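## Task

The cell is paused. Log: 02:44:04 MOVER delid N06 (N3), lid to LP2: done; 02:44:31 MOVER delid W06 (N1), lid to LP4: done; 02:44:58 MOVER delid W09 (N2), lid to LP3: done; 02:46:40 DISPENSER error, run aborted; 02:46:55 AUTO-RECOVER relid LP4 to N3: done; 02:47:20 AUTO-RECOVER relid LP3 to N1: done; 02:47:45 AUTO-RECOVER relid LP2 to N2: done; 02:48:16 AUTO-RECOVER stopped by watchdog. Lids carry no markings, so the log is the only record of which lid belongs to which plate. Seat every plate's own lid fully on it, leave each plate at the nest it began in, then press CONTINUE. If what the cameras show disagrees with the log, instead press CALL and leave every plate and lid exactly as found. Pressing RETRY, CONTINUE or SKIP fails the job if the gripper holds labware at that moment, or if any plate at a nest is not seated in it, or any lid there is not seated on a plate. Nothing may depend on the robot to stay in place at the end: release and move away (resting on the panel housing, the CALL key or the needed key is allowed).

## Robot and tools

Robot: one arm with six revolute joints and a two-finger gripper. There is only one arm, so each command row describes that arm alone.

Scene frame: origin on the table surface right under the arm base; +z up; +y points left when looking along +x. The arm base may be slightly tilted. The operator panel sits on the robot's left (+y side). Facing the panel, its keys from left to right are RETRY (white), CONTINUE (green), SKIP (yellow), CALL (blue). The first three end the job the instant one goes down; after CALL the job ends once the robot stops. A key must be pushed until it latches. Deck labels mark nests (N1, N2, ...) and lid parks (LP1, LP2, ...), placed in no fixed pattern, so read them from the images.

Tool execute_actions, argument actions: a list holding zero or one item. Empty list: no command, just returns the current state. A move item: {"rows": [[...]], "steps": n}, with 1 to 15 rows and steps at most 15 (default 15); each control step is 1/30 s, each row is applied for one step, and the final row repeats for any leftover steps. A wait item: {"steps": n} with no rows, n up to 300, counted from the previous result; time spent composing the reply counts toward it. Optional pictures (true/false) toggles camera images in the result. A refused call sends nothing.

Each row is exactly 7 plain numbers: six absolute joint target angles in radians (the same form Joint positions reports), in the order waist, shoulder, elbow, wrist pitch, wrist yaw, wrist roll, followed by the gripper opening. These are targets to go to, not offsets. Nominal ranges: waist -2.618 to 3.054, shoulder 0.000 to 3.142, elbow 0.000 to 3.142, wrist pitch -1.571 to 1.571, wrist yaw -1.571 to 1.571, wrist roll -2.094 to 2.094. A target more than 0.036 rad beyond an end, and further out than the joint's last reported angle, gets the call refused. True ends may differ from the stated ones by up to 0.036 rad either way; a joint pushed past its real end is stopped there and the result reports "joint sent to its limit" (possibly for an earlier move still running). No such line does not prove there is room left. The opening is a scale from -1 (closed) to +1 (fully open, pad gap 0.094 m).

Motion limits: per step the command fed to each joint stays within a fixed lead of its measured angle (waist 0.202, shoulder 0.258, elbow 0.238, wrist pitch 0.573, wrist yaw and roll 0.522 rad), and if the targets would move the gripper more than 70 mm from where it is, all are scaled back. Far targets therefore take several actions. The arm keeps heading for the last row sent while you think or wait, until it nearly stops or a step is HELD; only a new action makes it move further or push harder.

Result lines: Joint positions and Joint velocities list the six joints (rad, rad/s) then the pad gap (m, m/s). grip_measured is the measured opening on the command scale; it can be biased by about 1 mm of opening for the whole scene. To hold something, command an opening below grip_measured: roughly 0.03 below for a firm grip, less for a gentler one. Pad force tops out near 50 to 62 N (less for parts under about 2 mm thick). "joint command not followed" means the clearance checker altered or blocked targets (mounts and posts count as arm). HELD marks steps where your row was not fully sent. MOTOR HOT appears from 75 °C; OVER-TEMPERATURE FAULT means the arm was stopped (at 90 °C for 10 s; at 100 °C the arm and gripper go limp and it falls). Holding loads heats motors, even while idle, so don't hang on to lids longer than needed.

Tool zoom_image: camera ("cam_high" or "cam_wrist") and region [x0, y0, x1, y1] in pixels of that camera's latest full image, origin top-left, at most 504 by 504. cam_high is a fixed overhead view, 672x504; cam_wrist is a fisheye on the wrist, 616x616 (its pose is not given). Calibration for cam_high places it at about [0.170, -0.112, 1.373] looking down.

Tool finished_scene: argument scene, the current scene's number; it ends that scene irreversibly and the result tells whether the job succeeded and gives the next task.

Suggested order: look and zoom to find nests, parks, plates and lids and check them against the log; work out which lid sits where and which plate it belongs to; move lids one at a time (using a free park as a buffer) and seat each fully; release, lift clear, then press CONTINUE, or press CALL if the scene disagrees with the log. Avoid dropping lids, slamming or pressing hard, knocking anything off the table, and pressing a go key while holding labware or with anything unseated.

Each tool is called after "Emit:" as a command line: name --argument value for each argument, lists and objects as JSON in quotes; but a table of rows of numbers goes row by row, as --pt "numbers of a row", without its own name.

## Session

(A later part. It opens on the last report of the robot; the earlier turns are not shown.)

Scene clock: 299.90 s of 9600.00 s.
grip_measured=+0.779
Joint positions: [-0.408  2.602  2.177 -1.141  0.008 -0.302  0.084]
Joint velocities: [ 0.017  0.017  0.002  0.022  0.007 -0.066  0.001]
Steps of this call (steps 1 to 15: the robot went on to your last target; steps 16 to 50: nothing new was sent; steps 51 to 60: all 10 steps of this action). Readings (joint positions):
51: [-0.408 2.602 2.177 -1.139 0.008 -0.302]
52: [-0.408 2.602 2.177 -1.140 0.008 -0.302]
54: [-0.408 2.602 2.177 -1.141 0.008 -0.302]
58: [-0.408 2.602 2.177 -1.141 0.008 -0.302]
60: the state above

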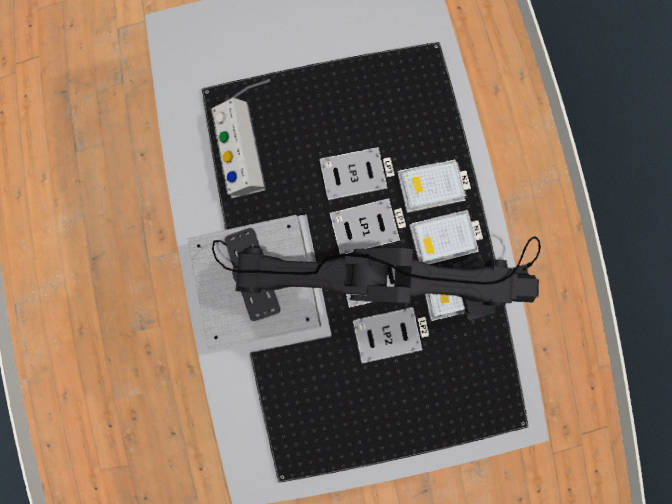

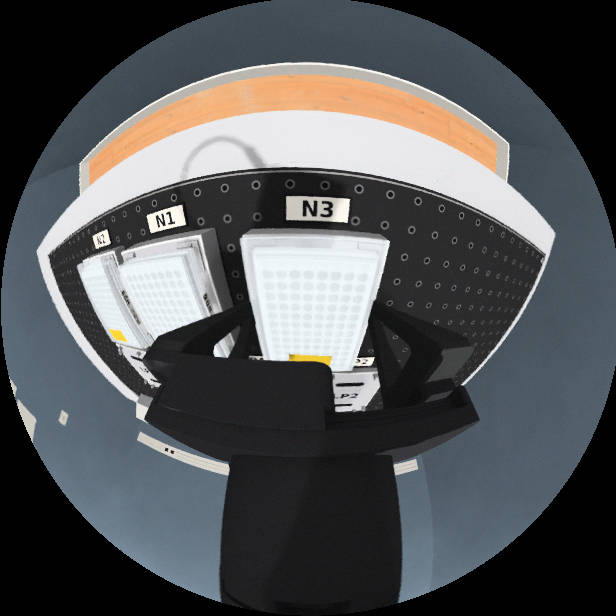

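Emit:
execute_actions --actions '[{"rows": [[-0.41,2.59,2.165,-1.17,0,-0.30,0.7],[-0.41,2.59,2.165,-1.175,0,-0.30,0.7],[-0.41,2.59,2.165,-1.18,0,-0.30,0.7]], "steps": 8}]'

Emit:
zoom_image --camera "cam_wrist" --region '[225, 215, 405, 315]'

Scene clock: 301.83 s of 9600.00 s.
grip_measured=+0.779
Joint positions: [-0.408  2.602  2.177 -1.151  0.01  -0.302  0.084]
Joint velocities: [ 0.017 -0.012 -0.012  0.022  0.037  0.037 -0.   ]
Steps of this call (steps 1 to 15: the robot went on to your last target; steps 16 to 50: nothing new was sent; steps 51 to 58: all 8 steps of this action). Readings (joint positions):
51: [-0.408 2.602 2.177 -1.141 0.008 -0.302]
52: [-0.408 2.602 2.177 -1.142 0.008 -0.302]
54: [-0.408 2.602 2.177 -1.147 0.008 -0.302]
58: the state above

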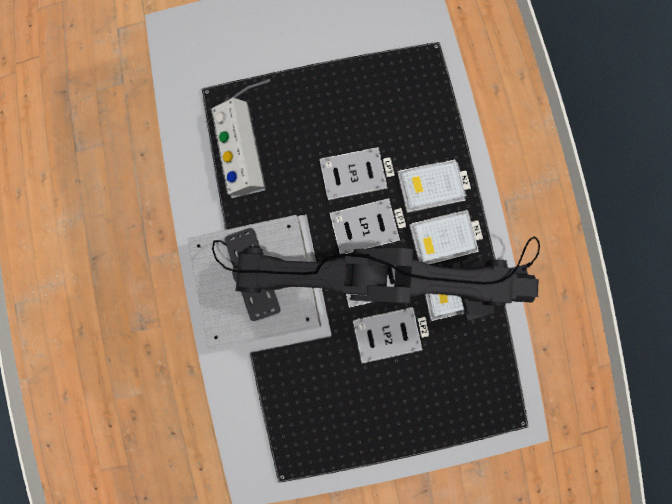

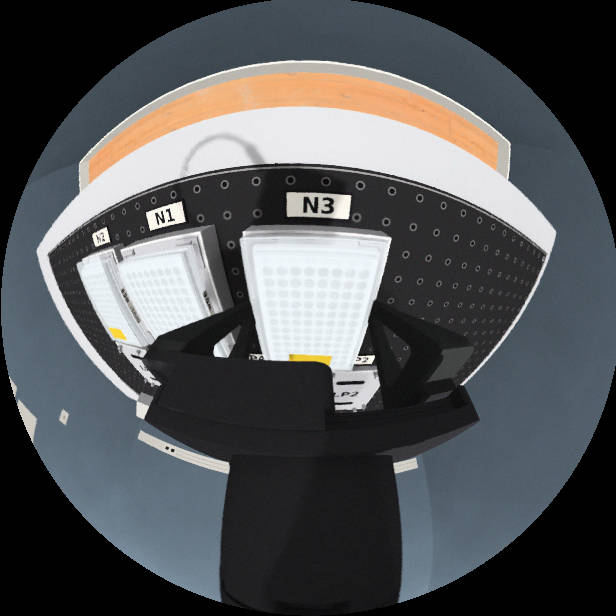

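Region (225, 215, 405, 315) of cam_wrist's 616x616 image, scaled by 2.800, with more detail than that image has.

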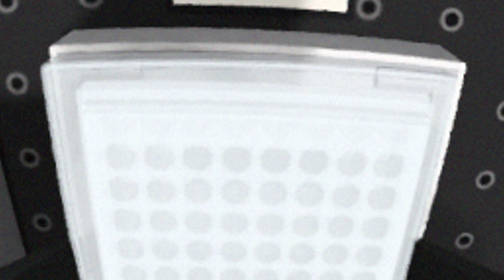

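Emit:
execute_actions --actions '[{"rows": [[-0.41,2.59,2.16,-1.15,0,-0.30,0.7],[-0.41,2.59,2.155,-1.145,0,-0.30,0.7],[-0.41,2.59,2.15,-1.14,0,-0.30,0.7]], "steps": 10}]'

Emit:
zoom_image --camera "cam_wrist" --region '[225, 215, 405, 315]'

Scene clock: 303.93 s of 9600.00 s.
grip_measured=+0.779
Joint positions: [-0.408  2.602  2.172 -1.146  0.012 -0.301  0.084]
Joint velocities: [ 0.007  0.002 -0.002 -0.081  0.022 -0.022 -0.   ]
Steps of this call (steps 1 to 15: the robot went on to your last target; steps 16 to 53: nothing new was sent; steps 54 to 63: all 10 steps of this action). Readings (joint positions):
54: [-0.408 2.602 2.177 -1.152 0.010 -0.302]
55: [-0.408 2.602 2.177 -1.152 0.010 -0.302]
57: [-0.408 2.602 2.174 -1.149 0.011 -0.302]
61: [-0.408 2.602 2.172 -1.146 0.012 -0.301]
63: the state above

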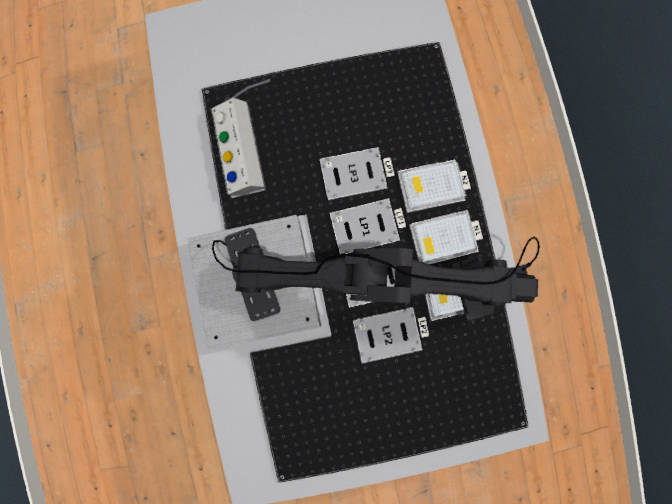

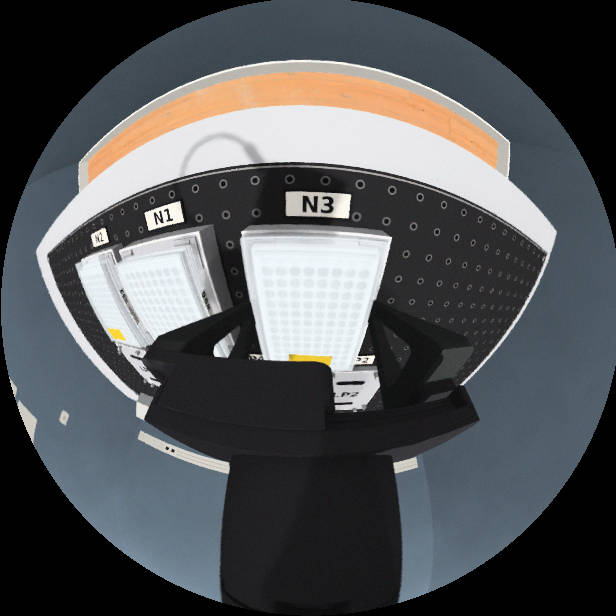

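Region (225, 215, 405, 315) of cam_wrist's 616x616 image, scaled by 2.800, with more detail than that image has.

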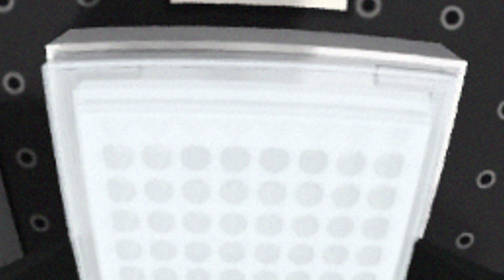

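Emit:
execute_actions --actions '[{"rows": [[-0.41,2.59,2.18,-1.15,0,-0.30,0.75],[-0.41,2.59,2.18,-1.15,0,-0.30,0.8],[-0.41,2.59,2.18,-1.15,0,-0.30,0.85],[-0.41,2.59,2.18,-1.15,0,-0.30,0.9],[-0.41,2.59,2.18,-1.15,0,-0.30,0.95],[-0.41,2.59,2.18,-1.15,0,-0.30,1.0]], "steps": 15}]'

Emit:
zoom_image --camera "cam_wrist" --region '[180, 180, 440, 400]'

Scene clock: 308.70 s of 9600.00 s.
grip_measured=+1.000
Joint positions: [-0.408  2.602  2.172 -1.146  0.008 -0.301  0.094]
Joint velocities: [-0.007 -0.007  0.002 -0.022 -0.022 -0.022  0.   ]
Steps of this call (steps 1 to 15: the robot went on to your last target; steps 16 to 90: nothing new was sent; then 1.27 s passed at rest; steps 91 to 105: all 15 steps of this action). Readings (joint positions):
91: [-0.408 2.602 2.172 -1.146 0.012 -0.301]
92: [-0.408 2.602 2.172 -1.146 0.012 -0.301]
94: [-0.408 2.602 2.172 -1.146 0.012 -0.301]
98: [-0.408 2.602 2.172 -1.146 0.010 -0.301]
105: the state above

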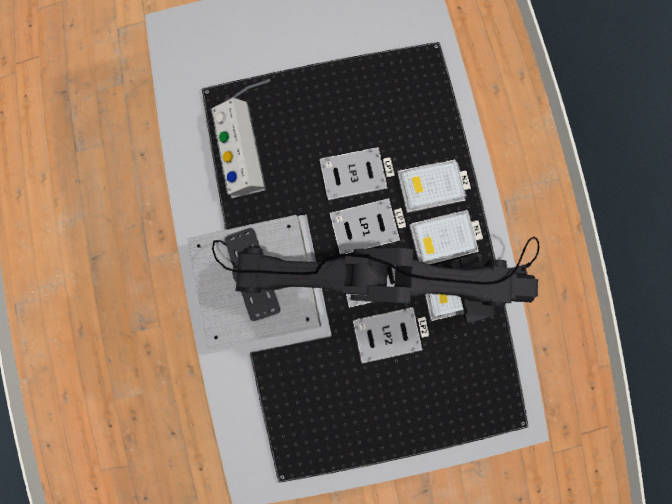

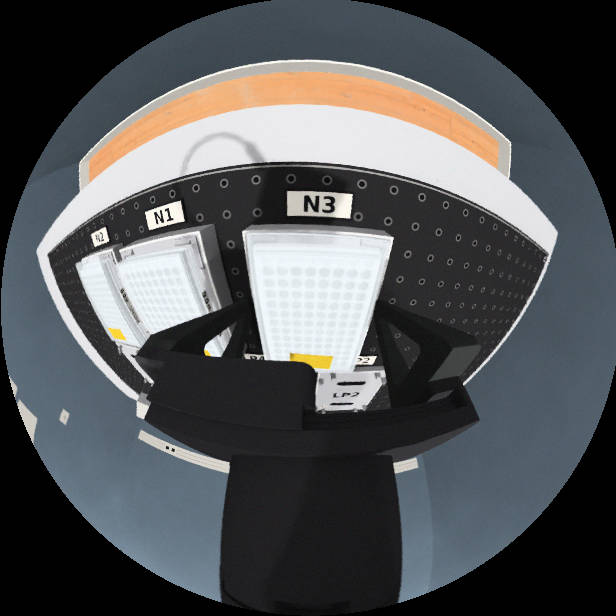

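Region (180, 180, 440, 400) of cam_wrist's 616x616 image, scaled by 1.938, with more detail than that image has; it fills the top 426 rows of this view, and the rest is white.

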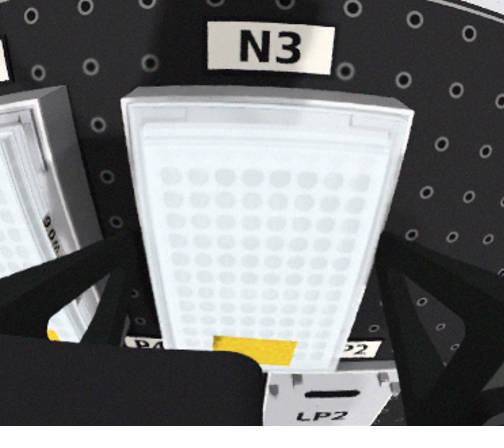

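Emit:
execute_actions --actions '[{"rows": [[-0.41,2.59,2.20,-1.17,0,-0.30,1.0],[-0.41,2.59,2.23,-1.20,0,-0.30,1.0],[-0.41,2.59,2.26,-1.23,0,-0.30,1.0],[-0.41,2.59,2.29,-1.26,0,-0.30,1.0],[-0.41,2.59,2.32,-1.29,0,-0.30,1.0],[-0.41,2.59,2.35,-1.32,0,-0.30,1.0],[-0.41,2.59,2.38,-1.35,0,-0.30,1.0]], "steps": 15}]'

Emit:
zoom_image --camera "cam_wrist" --region '[180, 180, 440, 400]'

Scene clock: 311.73 s of 9600.00 s.
grip_measured=+1.000
Joint positions: [-0.408  2.599  2.365 -1.314  0.008 -0.301  0.094]
Joint velocities: [-0.017  0.022 -0.017 -0.198  0.007 -0.007  0.   ]
Steps of this call (steps 1 to 15: the robot went on to your last target; steps 16 to 76: nothing new was sent; steps 77 to 91: all 15 steps of this action). Readings (joint positions):
77: [-0.408 2.602 2.172 -1.147 0.008 -0.301]
78: [-0.408 2.602 2.177 -1.154 0.008 -0.301]
80: [-0.408 2.607 2.210 -1.186 0.008 -0.301]
84: [-0.408 2.609 2.323 -1.263 0.008 -0.301]
91: the state above

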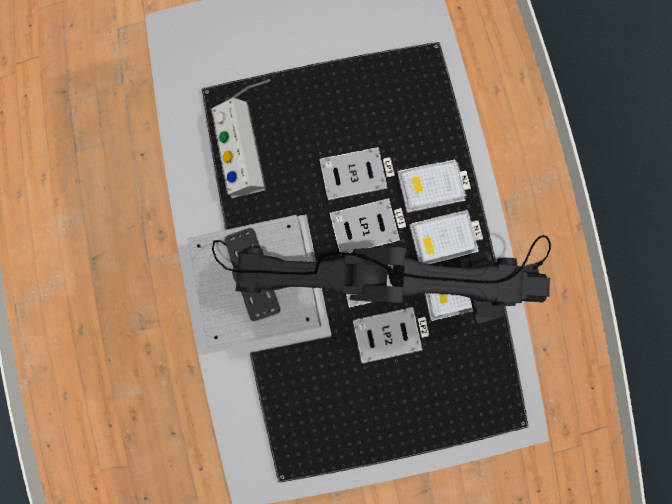

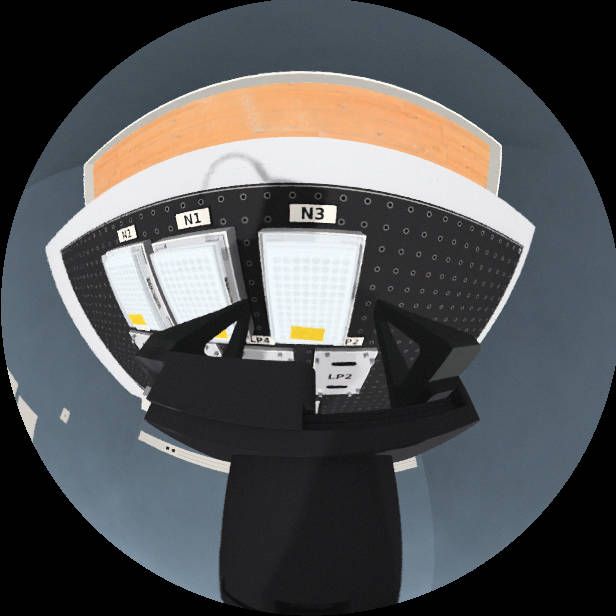

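Region (180, 180, 440, 400) of cam_wrist's 616x616 image, scaled by 1.938, with more detail than that image has; it fills the top 426 rows of this view, and the rest is white.

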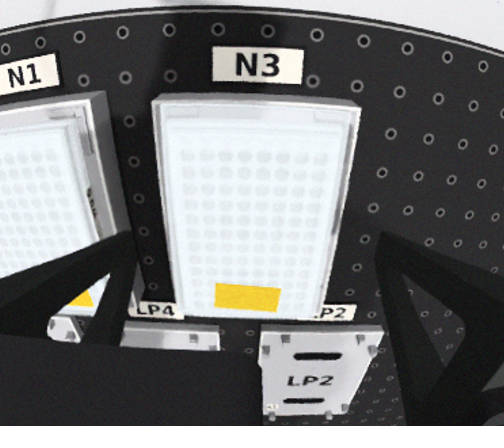

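Emit:
execute_actions --actions '[{"rows": [[-0.41,2.59,2.34,-1.29,0,-0.30,1.0],[-0.41,2.59,2.31,-1.26,0,-0.30,1.0],[-0.41,2.59,2.28,-1.23,0,-0.30,1.0],[-0.41,2.59,2.25,-1.20,0,-0.30,1.0],[-0.41,2.59,2.22,-1.17,0,-0.30,1.0],[-0.41,2.59,2.20,-1.15,0,-0.30,1.0],[-0.41,2.59,2.185,-1.135,0,-0.30,1.0]], "steps": 15}]'

Emit:
zoom_image --camera "cam_wrist" --region '[180, 180, 440, 400]'

Scene clock: 318.83 s of 9600.00 s.
grip_measured=+1.000
Joint positions: [-0.408  2.607  2.182 -1.17   0.008 -0.301  0.094]
Joint velocities: [ 0.002 -0.012 -0.002  0.051  0.051 -0.022  0.   ]
Steps of this call (steps 1 to 30: the robot went on to your last target; steps 31 to 90: nothing new was sent; then 3.60 s passed at rest; steps 91 to 105: all 15 steps of this action). Readings (joint positions):
91: [-0.408 2.599 2.362 -1.331 0.008 -0.301]
92: [-0.408 2.599 2.354 -1.321 0.008 -0.301]
94: [-0.408 2.598 2.315 -1.285 0.008 -0.301]
98: [-0.408 2.600 2.206 -1.215 0.008 -0.301]
105: the state above

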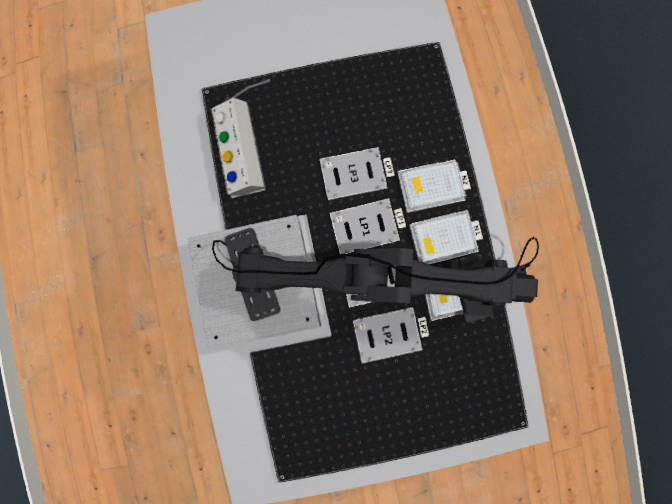

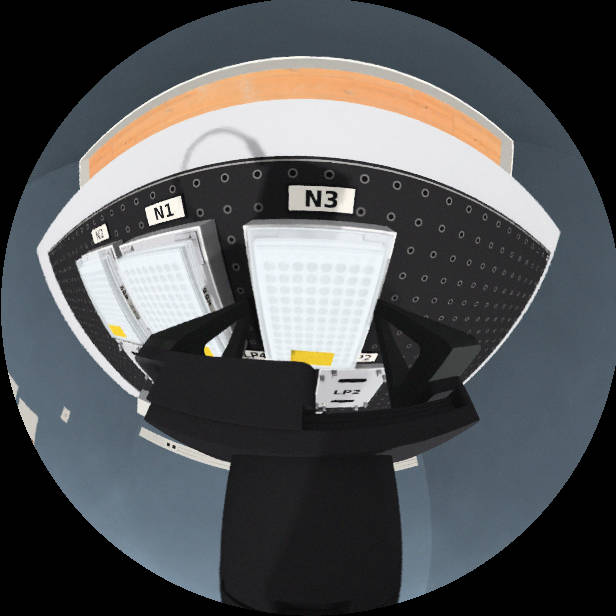

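Region (180, 180, 440, 400) of cam_wrist's 616x616 image, scaled by 1.938, with more detail than that image has; it fills the top 426 rows of this view, and the rest is white.

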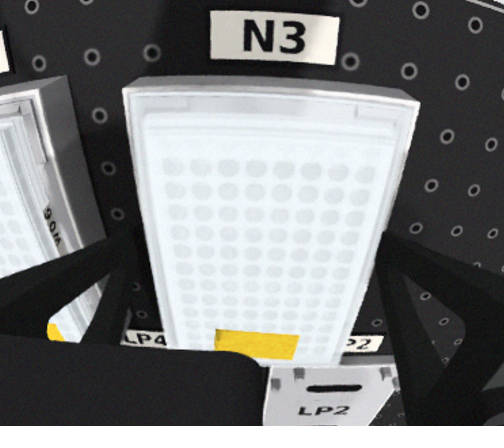

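Emit:
execute_actions --actions '[{"rows": [[-0.41,2.59,2.185,-1.15,0,-0.30,0.9],[-0.41,2.59,2.185,-1.15,0,-0.30,0.85],[-0.41,2.59,2.185,-1.15,0,-0.30,0.8],[-0.41,2.59,2.185,-1.15,0,-0.30,0.75],[-0.41,2.59,2.185,-1.15,0,-0.30,0.7]], "steps": 12}]' --pictures false

Emit:
execute_actions --actions '[{"rows": [[-0.41,2.59,2.21,-1.17,0,-0.30,0.7],[-0.41,2.59,2.23,-1.19,0,-0.30,0.7],[-0.41,2.59,2.23,-1.21,0,-0.30,0.7],[-0.41,2.59,2.23,-1.22,0,-0.30,0.7]], "steps": 12}]'

Emit:
zoom_image --camera "cam_wrist" --region '[180, 180, 440, 400]'

Scene clock: 321.87 s of 9600.00 s.
grip_measured=+0.773
Joint positions: [-0.409  2.607  2.182 -1.155  0.012 -0.301  0.083]
Joint velocities: [ 0.007 -0.007 -0.007 -0.022  0.081  0.007 -0.   ]
Steps of this call (steps 1 to 30: the robot went on to your last target; steps 31 to 79: nothing new was sent; steps 80 to 91: all 12 steps of this action). Readings (joint positions):
80: [-0.408 2.607 2.182 -1.155 0.008 -0.301]
81: [-0.408 2.607 2.182 -1.155 0.008 -0.301]
83: [-0.409 2.607 2.182 -1.155 0.012 -0.301]
87: [-0.409 2.607 2.182 -1.155 0.012 -0.301]
91: the state above

Scene clock: 322.27 s of 9600.00 s.
grip_measured=+0.773
Joint positions: [-0.409  2.607  2.204 -1.192  0.01  -0.301  0.083]
Joint velocities: [-0.007  0.002  0.002  0.022  0.095 -0.022  0.001]
Steps of this call (steps 1 to 12: all 12 steps of this action). Readings (joint positions):
1: [-0.409 2.607 2.182 -1.155 0.012 -0.301]
2: [-0.409 2.607 2.186 -1.158 0.012 -0.301]
4: [-0.409 2.607 2.195 -1.171 0.012 -0.301]
8: [-0.409 2.607 2.204 -1.187 0.010 -0.301]
12: the state above

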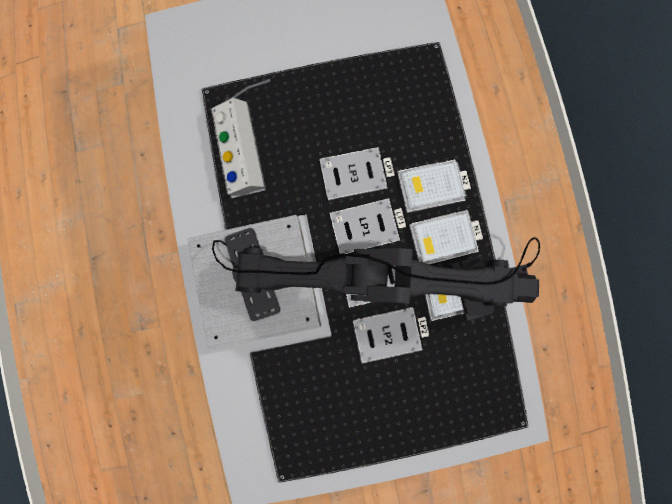

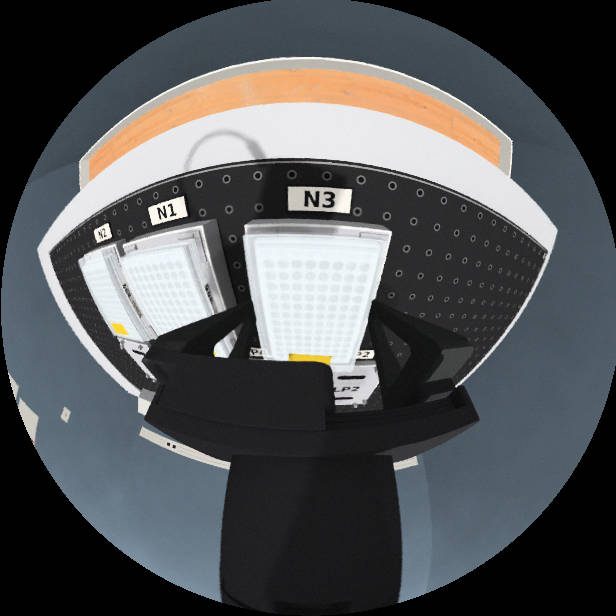

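Region (180, 180, 440, 400) of cam_wrist's 616x616 image, scaled by 1.938, with more detail than that image has; it fills the top 426 rows of this view, and the rest is white.

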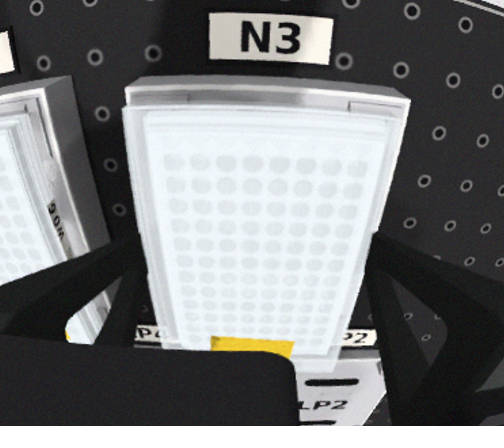

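Emit:
execute_actions --actions '[{"rows": [[-0.41,2.59,2.20,-1.175,0,-0.30,0.7],[-0.41,2.59,2.195,-1.17,0,-0.30,0.7],[-0.41,2.59,2.19,-1.165,0,-0.30,0.7],[-0.41,2.59,2.185,-1.16,0,-0.30,0.7],[-0.41,2.59,2.18,-1.155,0,-0.30,0.7],[-0.41,2.59,2.175,-1.15,0,-0.30,0.7],[-0.41,2.59,2.17,-1.145,0,-0.30,0.7],[-0.41,2.59,2.165,-1.14,0,-0.30,0.7]], "steps": 15}]'

Emit:
zoom_image --camera "cam_wrist" --region '[180, 180, 440, 400]'

Scene clock: 327.90 s of 9600.00 s.
grip_measured=+0.773
Joint positions: [-0.409  2.607  2.18  -1.161  0.015 -0.301  0.083]
Joint velocities: [-0.017 -0.002 -0.002  0.007 -0.007  0.037 -0.002]
Steps of this call (steps 1 to 15: the robot went on to your last target; steps 16 to 90: nothing new was sent; then 2.13 s passed at rest; steps 91 to 105: all 15 steps of this action). Readings (joint positions):
91: [-0.409 2.607 2.204 -1.192 0.010 -0.301]
92: [-0.409 2.607 2.204 -1.191 0.010 -0.301]
94: [-0.409 2.607 2.202 -1.188 0.010 -0.301]
98: [-0.409 2.607 2.186 -1.169 0.014 -0.301]
105: the state above

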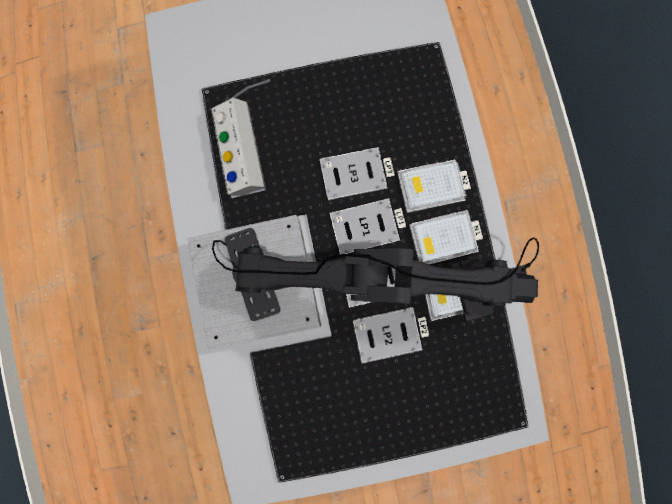

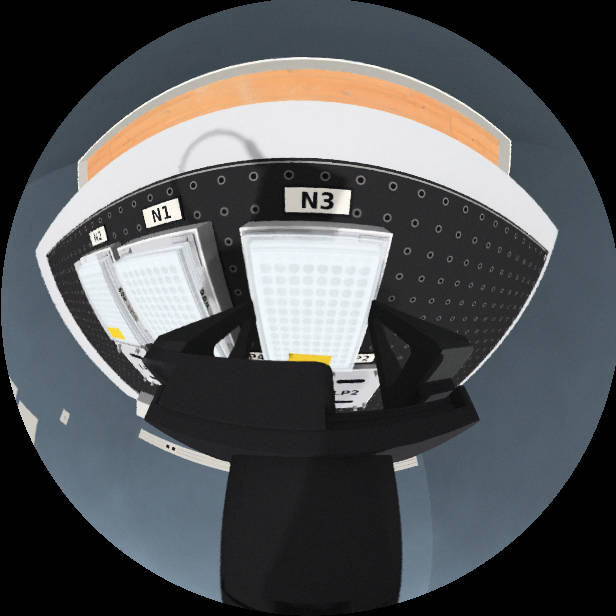

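Region (180, 180, 440, 400) of cam_wrist's 616x616 image, scaled by 1.938, with more detail than that image has; it fills the top 426 rows of this view, and the rest is white.

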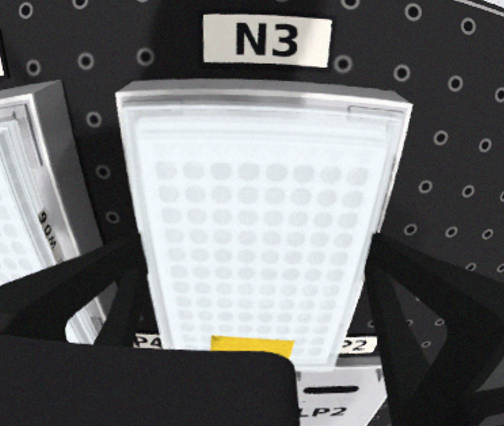

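Emit:
execute_actions --actions '[{"rows": [[-0.41,2.59,2.185,-1.18,0,-0.30,0.7],[-0.41,2.59,2.185,-1.19,0,-0.30,0.7],[-0.41,2.59,2.185,-1.20,0,-0.30,0.7]], "steps": 10}]'

Emit:
zoom_image --camera "cam_wrist" --region '[180, 180, 440, 400]'

Scene clock: 330.33 s of 9600.00 s.
grip_measured=+0.773
Joint positions: [-0.409  2.607  2.18  -1.162  0.015 -0.301  0.083]
Joint velocities: [0.002 0.002 0.002 0.037 0.051 0.007 0.   ]
Steps of this call (steps 1 to 15: the robot went on to your last target; steps 16 to 63: nothing new was sent; steps 64 to 73: all 10 steps of this action). Readings (joint positions):
64: [-0.409 2.607 2.180 -1.161 0.015 -0.301]
65: [-0.409 2.607 2.180 -1.162 0.015 -0.301]
67: [-0.409 2.607 2.180 -1.162 0.015 -0.301]
71: [-0.409 2.607 2.180 -1.162 0.015 -0.301]
73: the state above

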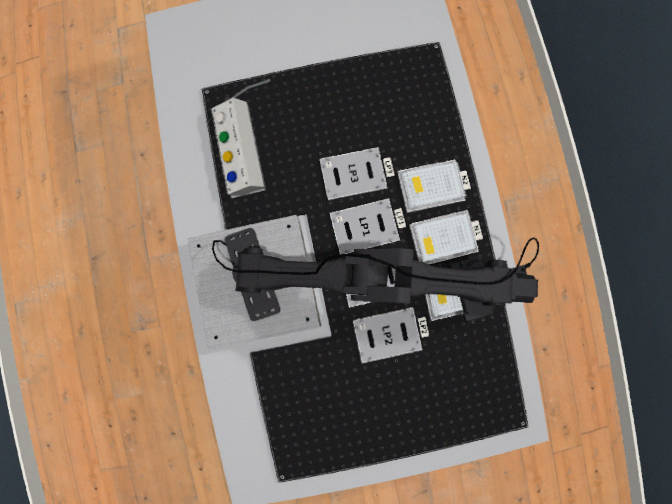

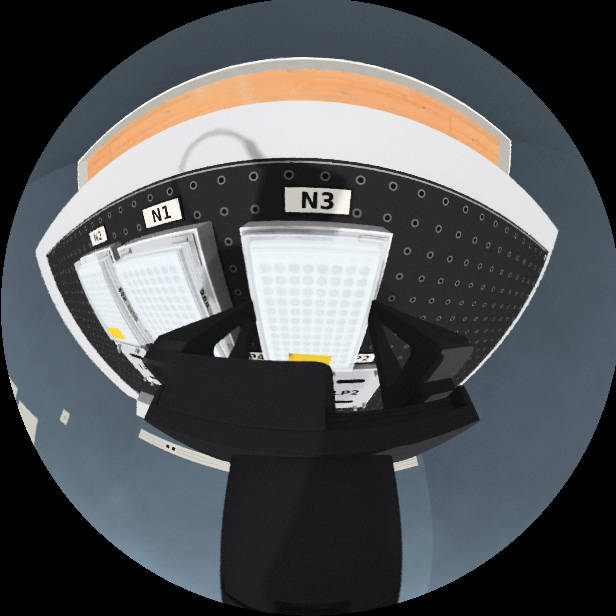

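Region (180, 180, 440, 400) of cam_wrist's 616x616 image, scaled by 1.938, with more detail than that image has; it fills the top 426 rows of this view, and the rest is white.

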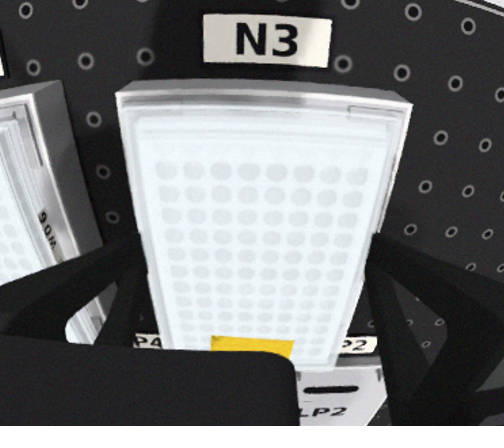

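Emit:
execute_actions --actions '[{"rows": [[-0.41,2.59,2.215,-1.19,0,-0.30,0.7],[-0.41,2.59,2.22,-1.20,0,-0.30,0.7],[-0.41,2.59,2.22,-1.21,0,-0.30,0.7]], "steps": 10}]'

Emit:
zoom_image --camera "cam_wrist" --region '[180, 180, 440, 400]'

Scene clock: 332.53 s of 9600.00 s.
grip_measured=+0.773
Joint positions: [-0.409  2.607  2.193 -1.181  0.015 -0.301  0.083]
Joint velocities: [ 0.007 -0.012 -0.012 -0.066  0.037  0.007 -0.001]
Steps of this call (steps 1 to 15: the robot went on to your last target; steps 16 to 56: nothing new was sent; steps 57 to 66: all 10 steps of this action). Readings (joint positions):
57: [-0.409 2.607 2.182 -1.163 0.015 -0.301]
58: [-0.409 2.607 2.185 -1.165 0.015 -0.301]
60: [-0.409 2.607 2.190 -1.173 0.015 -0.301]
64: [-0.409 2.607 2.193 -1.180 0.015 -0.301]
66: the state above

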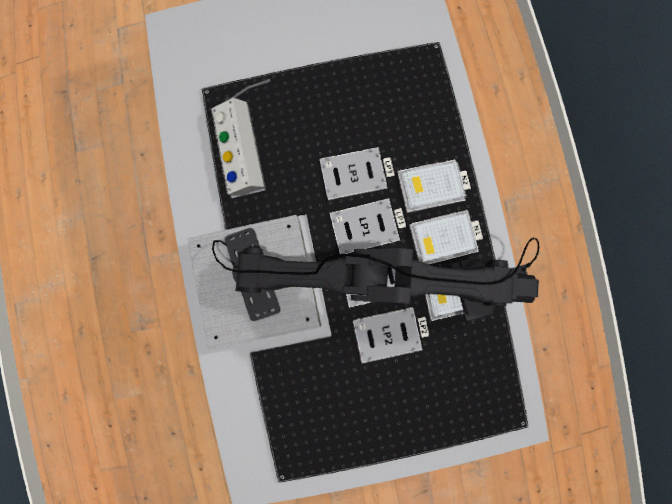

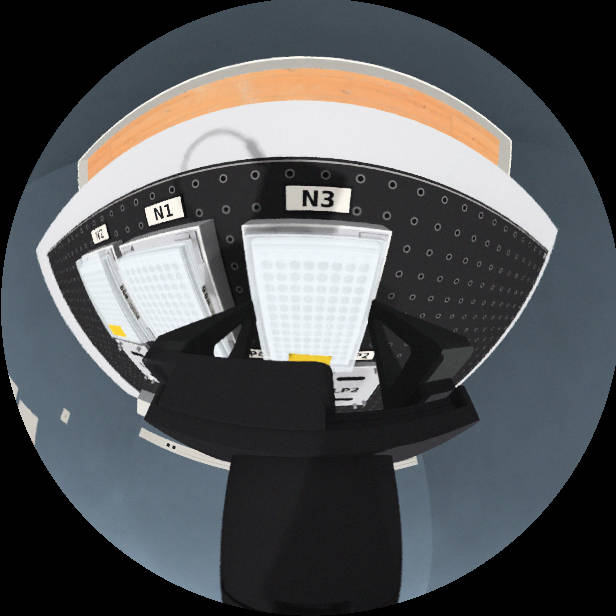

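Region (180, 180, 440, 400) of cam_wrist's 616x616 image, scaled by 1.938, with more detail than that image has; it fills the top 426 rows of this view, and the rest is white.

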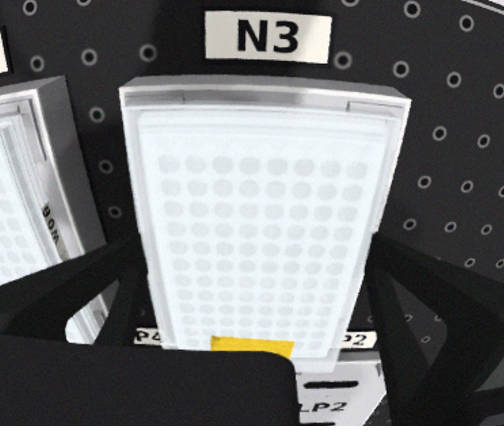

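Far wall now against the plate. Release gently.

Emit:
execute_actions --actions '[{"rows": [[-0.41,2.59,2.20,-1.185,0,-0.30,0.75],[-0.41,2.59,2.20,-1.185,0,-0.30,0.8],[-0.41,2.59,2.20,-1.185,0,-0.30,0.85],[-0.41,2.59,2.20,-1.185,0,-0.30,0.9],[-0.41,2.59,2.20,-1.185,0,-0.30,0.95],[-0.41,2.59,2.20,-1.185,0,-0.30,1.0]], "steps": 15}]'

Emit:
zoom_image --camera "cam_wrist" --region '[180, 180, 440, 400]'

Scene clock: 335.07 s of 9600.00 s.
grip_measured=+1.000
Joint positions: [-0.409  2.607  2.193 -1.181  0.009 -0.301  0.094]
Joint velocities: [ 0.002 -0.007 -0.007 -0.022  0.022 -0.037  0.   ]
Steps of this call (steps 1 to 15: the robot went on to your last target; steps 16 to 61: nothing new was sent; steps 62 to 76: all 15 steps of this action). Readings (joint positions):
62: [-0.409 2.607 2.193 -1.181 0.015 -0.301]
63: [-0.409 2.607 2.193 -1.181 0.015 -0.301]
65: [-0.409 2.607 2.193 -1.181 0.014 -0.301]
69: [-0.409 2.607 2.193 -1.181 0.011 -0.301]
76: the state above

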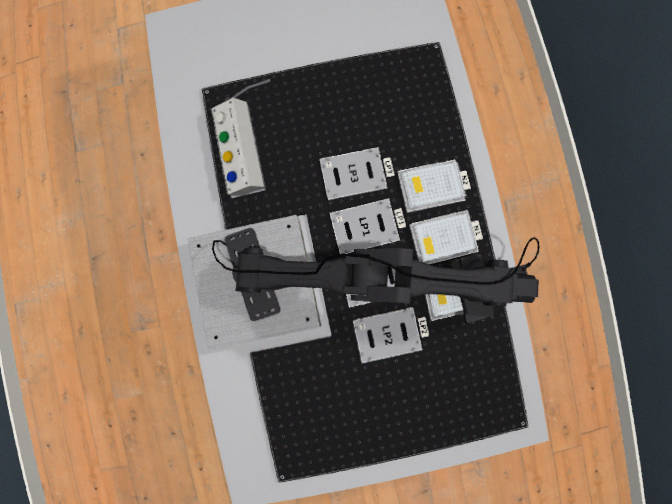

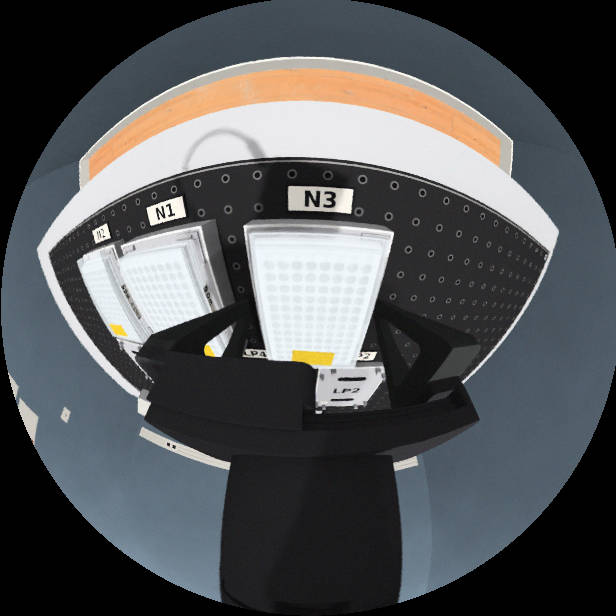

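Region (180, 180, 440, 400) of cam_wrist's 616x616 image, scaled by 1.938, with more detail than that image has; it fills the top 426 rows of this view, and the rest is white.

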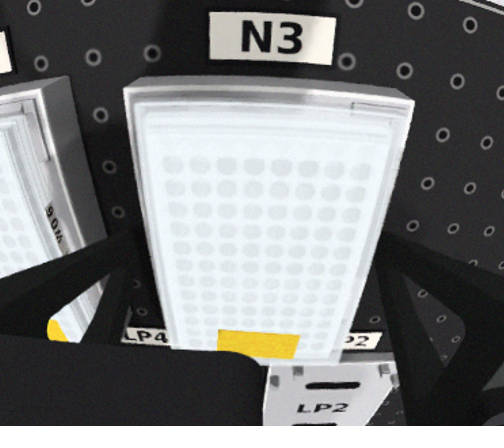

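Emit:
execute_actions --actions '[{"rows": [[-0.41,2.59,2.23,-1.21,0,-0.30,1.0],[-0.41,2.59,2.26,-1.24,0,-0.30,1.0],[-0.41,2.59,2.29,-1.27,0,-0.30,1.0],[-0.41,2.59,2.32,-1.30,0,-0.30,1.0],[-0.41,2.59,2.35,-1.33,0,-0.30,1.0],[-0.41,2.59,2.38,-1.35,0,-0.30,1.0]], "steps": 15}]'

Emit:
zoom_image --camera "cam_wrist" --region '[180, 180, 440, 400]'

Scene clock: 337.87 s of 9600.00 s.
grip_measured=+1.000
Joint positions: [-0.409  2.6    2.365 -1.321  0.008 -0.301  0.094]
Joint velocities: [ 0.007 -0.002 -0.002 -0.139  0.066  0.022  0.   ]
Steps of this call (steps 1 to 15: the robot went on to your last target; steps 16 to 69: nothing new was sent; steps 70 to 84: all 15 steps of this action). Readings (joint positions):
70: [-0.409 2.607 2.195 -1.183 0.008 -0.301]
71: [-0.409 2.607 2.202 -1.191 0.008 -0.301]
73: [-0.409 2.610 2.237 -1.224 0.008 -0.301]
77: [-0.409 2.607 2.343 -1.284 0.008 -0.301]
84: the state above

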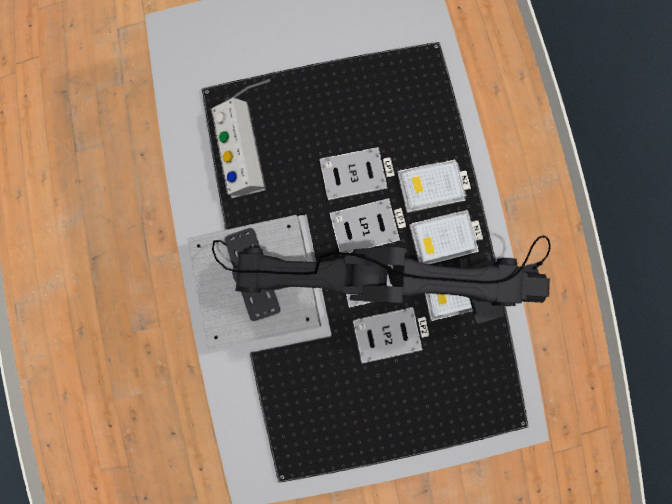

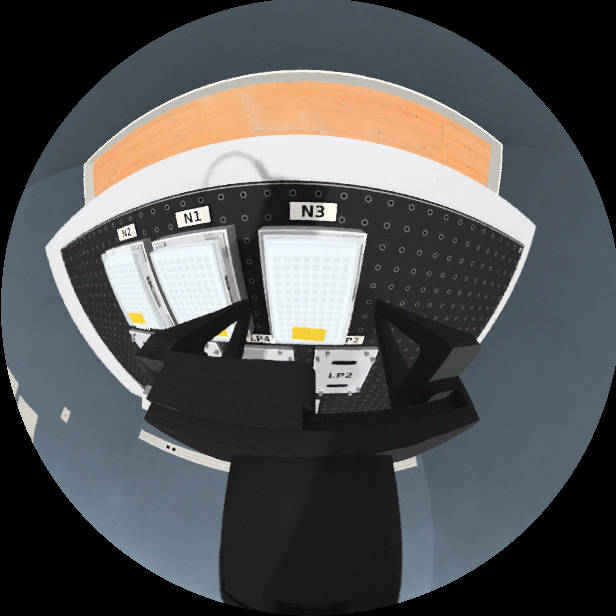

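Region (180, 180, 440, 400) of cam_wrist's 616x616 image, scaled by 1.938, with more detail than that image has; it fills the top 426 rows of this view, and the rest is white.

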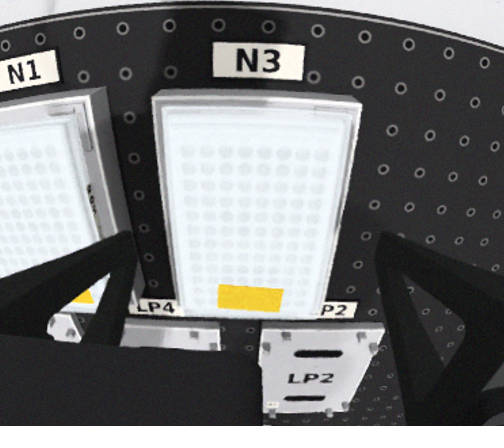

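Emit:
execute_actions --actions '[{"rows": [[-0.36,2.59,2.36,-1.33,0,-0.25,1.0],[-0.30,2.59,2.35,-1.32,0,-0.19,1.0],[-0.24,2.58,2.34,-1.31,0,-0.13,1.0],[-0.18,2.58,2.32,-1.30,0,-0.07,1.0],[-0.12,2.57,2.30,-1.29,0,-0.01,1.0],[-0.06,2.57,2.28,-1.27,0,0.05,1.0],[0.0,2.56,2.26,-1.26,0,0.11,1.0],[0.05,2.56,2.24,-1.24,0,0.16,1.0],[0.09,2.55,2.22,-1.22,0,0.20,1.0],[0.12,2.54,2.20,-1.20,0,0.22,1.0],[0.135,2.54,2.19,-1.19,0,0.23,1.0]], "steps": 15}]'

Emit:
zoom_image --camera "cam_wrist" --region '[180, 180, 440, 400]'

Scene clock: 341.23 s of 9600.00 s.
grip_measured=+1.000
Joint positions: [ 0.122  2.598  2.202 -1.231  0.005  0.125  0.094]
Joint velocities: [ 1.17  -0.022 -0.168  0.183 -0.11   0.711  0.   ]
Steps of this call (steps 1 to 30: the robot went on to your last target; steps 31 to 86: nothing new was sent; steps 87 to 101: all 15 steps of this action). Readings (joint positions):
87: [-0.406 2.600 2.365 -1.334 0.008 -0.294]
88: [-0.397 2.600 2.365 -1.334 0.011 -0.276]
90: [-0.358 2.600 2.358 -1.330 0.017 -0.228]
94: [-0.207 2.600 2.309 -1.302 0.018 -0.096]
101: the state above

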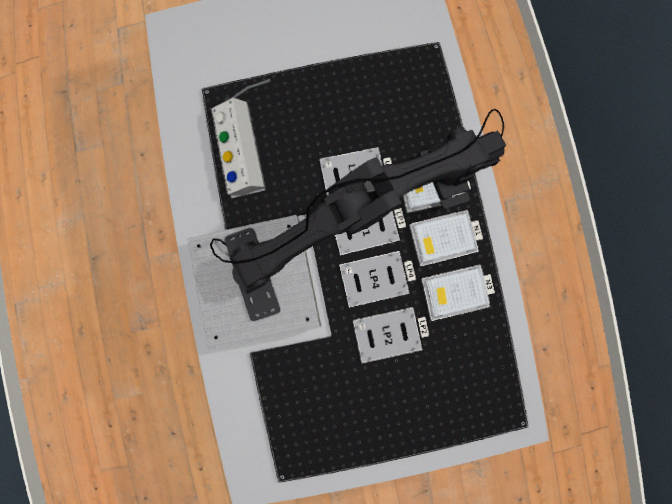

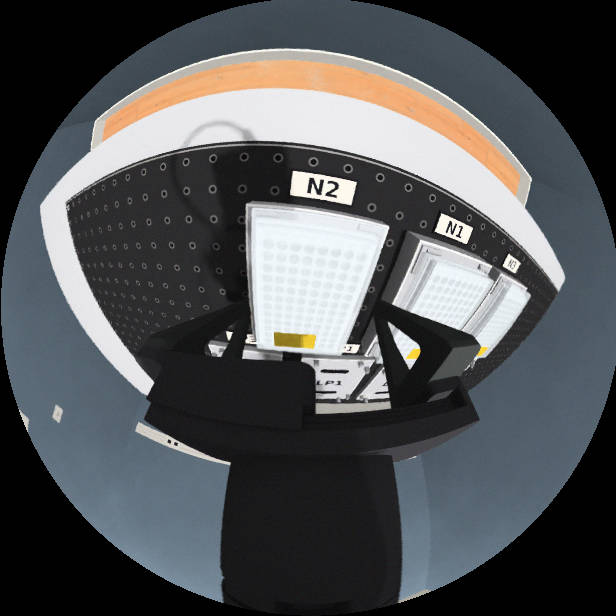

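Region (180, 180, 440, 400) of cam_wrist's 616x616 image, scaled by 1.938, with more detail than that image has; it fills the top 426 rows of this view, and the rest is white.

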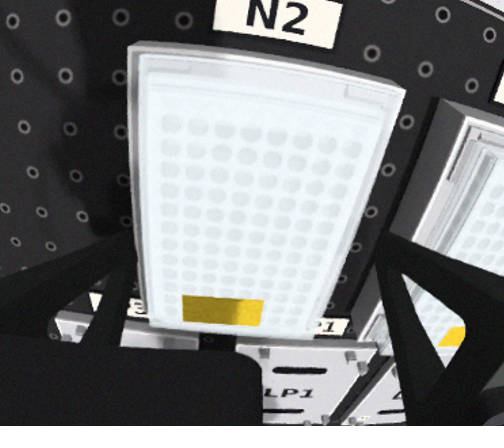

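Emit:
execute_actions --actions '[{"rows": [[0.135,2.53,2.19,-1.19,0,0.23,1.0]], "steps": 12}]'

Emit:
zoom_image --camera "cam_wrist" --region '[180, 180, 440, 400]'

Emit:
zoom_image --camera "cam_high" --region '[390, 150, 520, 330]'

Scene clock: 346.07 s of 9600.00 s.
grip_measured=+1.000
Joint positions: [ 0.129  2.572  2.194 -1.21  -0.003  0.223  0.094]
Joint velocities: [-0.012 -0.007 -0.007 -0.051 -0.007 -0.007  0.   ]
Steps of this call (steps 1 to 30: the robot went on to your last target; steps 31 to 90: nothing new was sent; then 1.43 s passed at rest; steps 91 to 102: all 12 steps of this action). Readings (joint positions):
91: [0.129 2.572 2.194 -1.210 -0.003 0.223]
92: [0.129 2.572 2.194 -1.210 -0.003 0.223]
94: [0.129 2.572 2.194 -1.210 -0.003 0.223]
98: [0.129 2.572 2.194 -1.210 -0.003 0.223]
102: the state above

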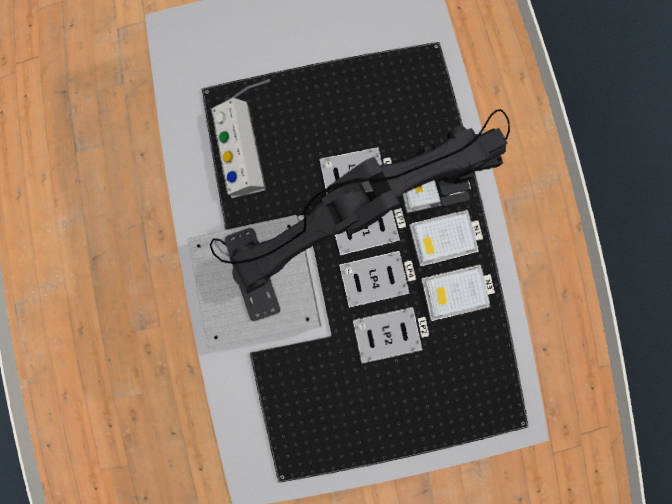

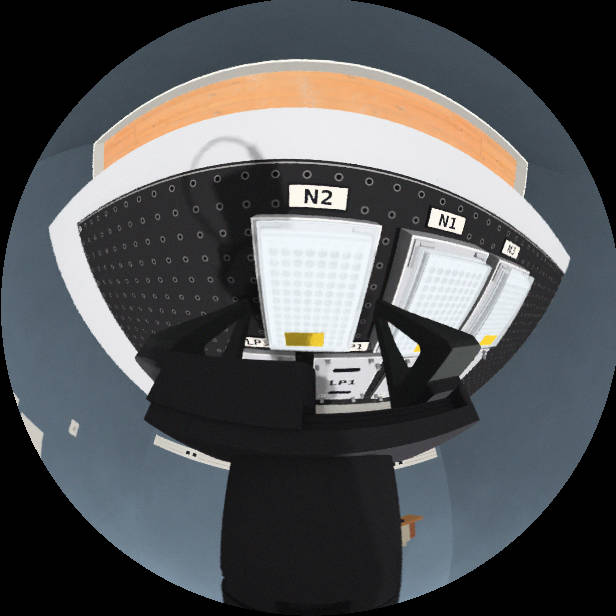

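Region (180, 180, 440, 400) of cam_wrist's 616x616 image, scaled by 1.938, with more detail than that image has; it fills the top 426 rows of this view, and the rest is white.

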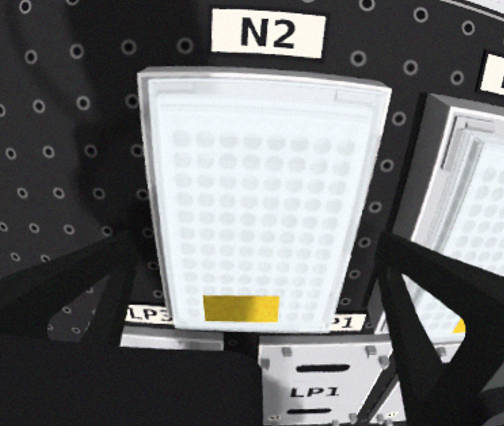

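Region (390, 150, 520, 330) of cam_high's 672x504 image, scaled by 2.800, with more detail than that image has.

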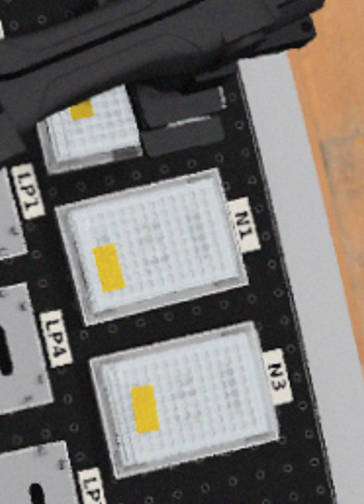

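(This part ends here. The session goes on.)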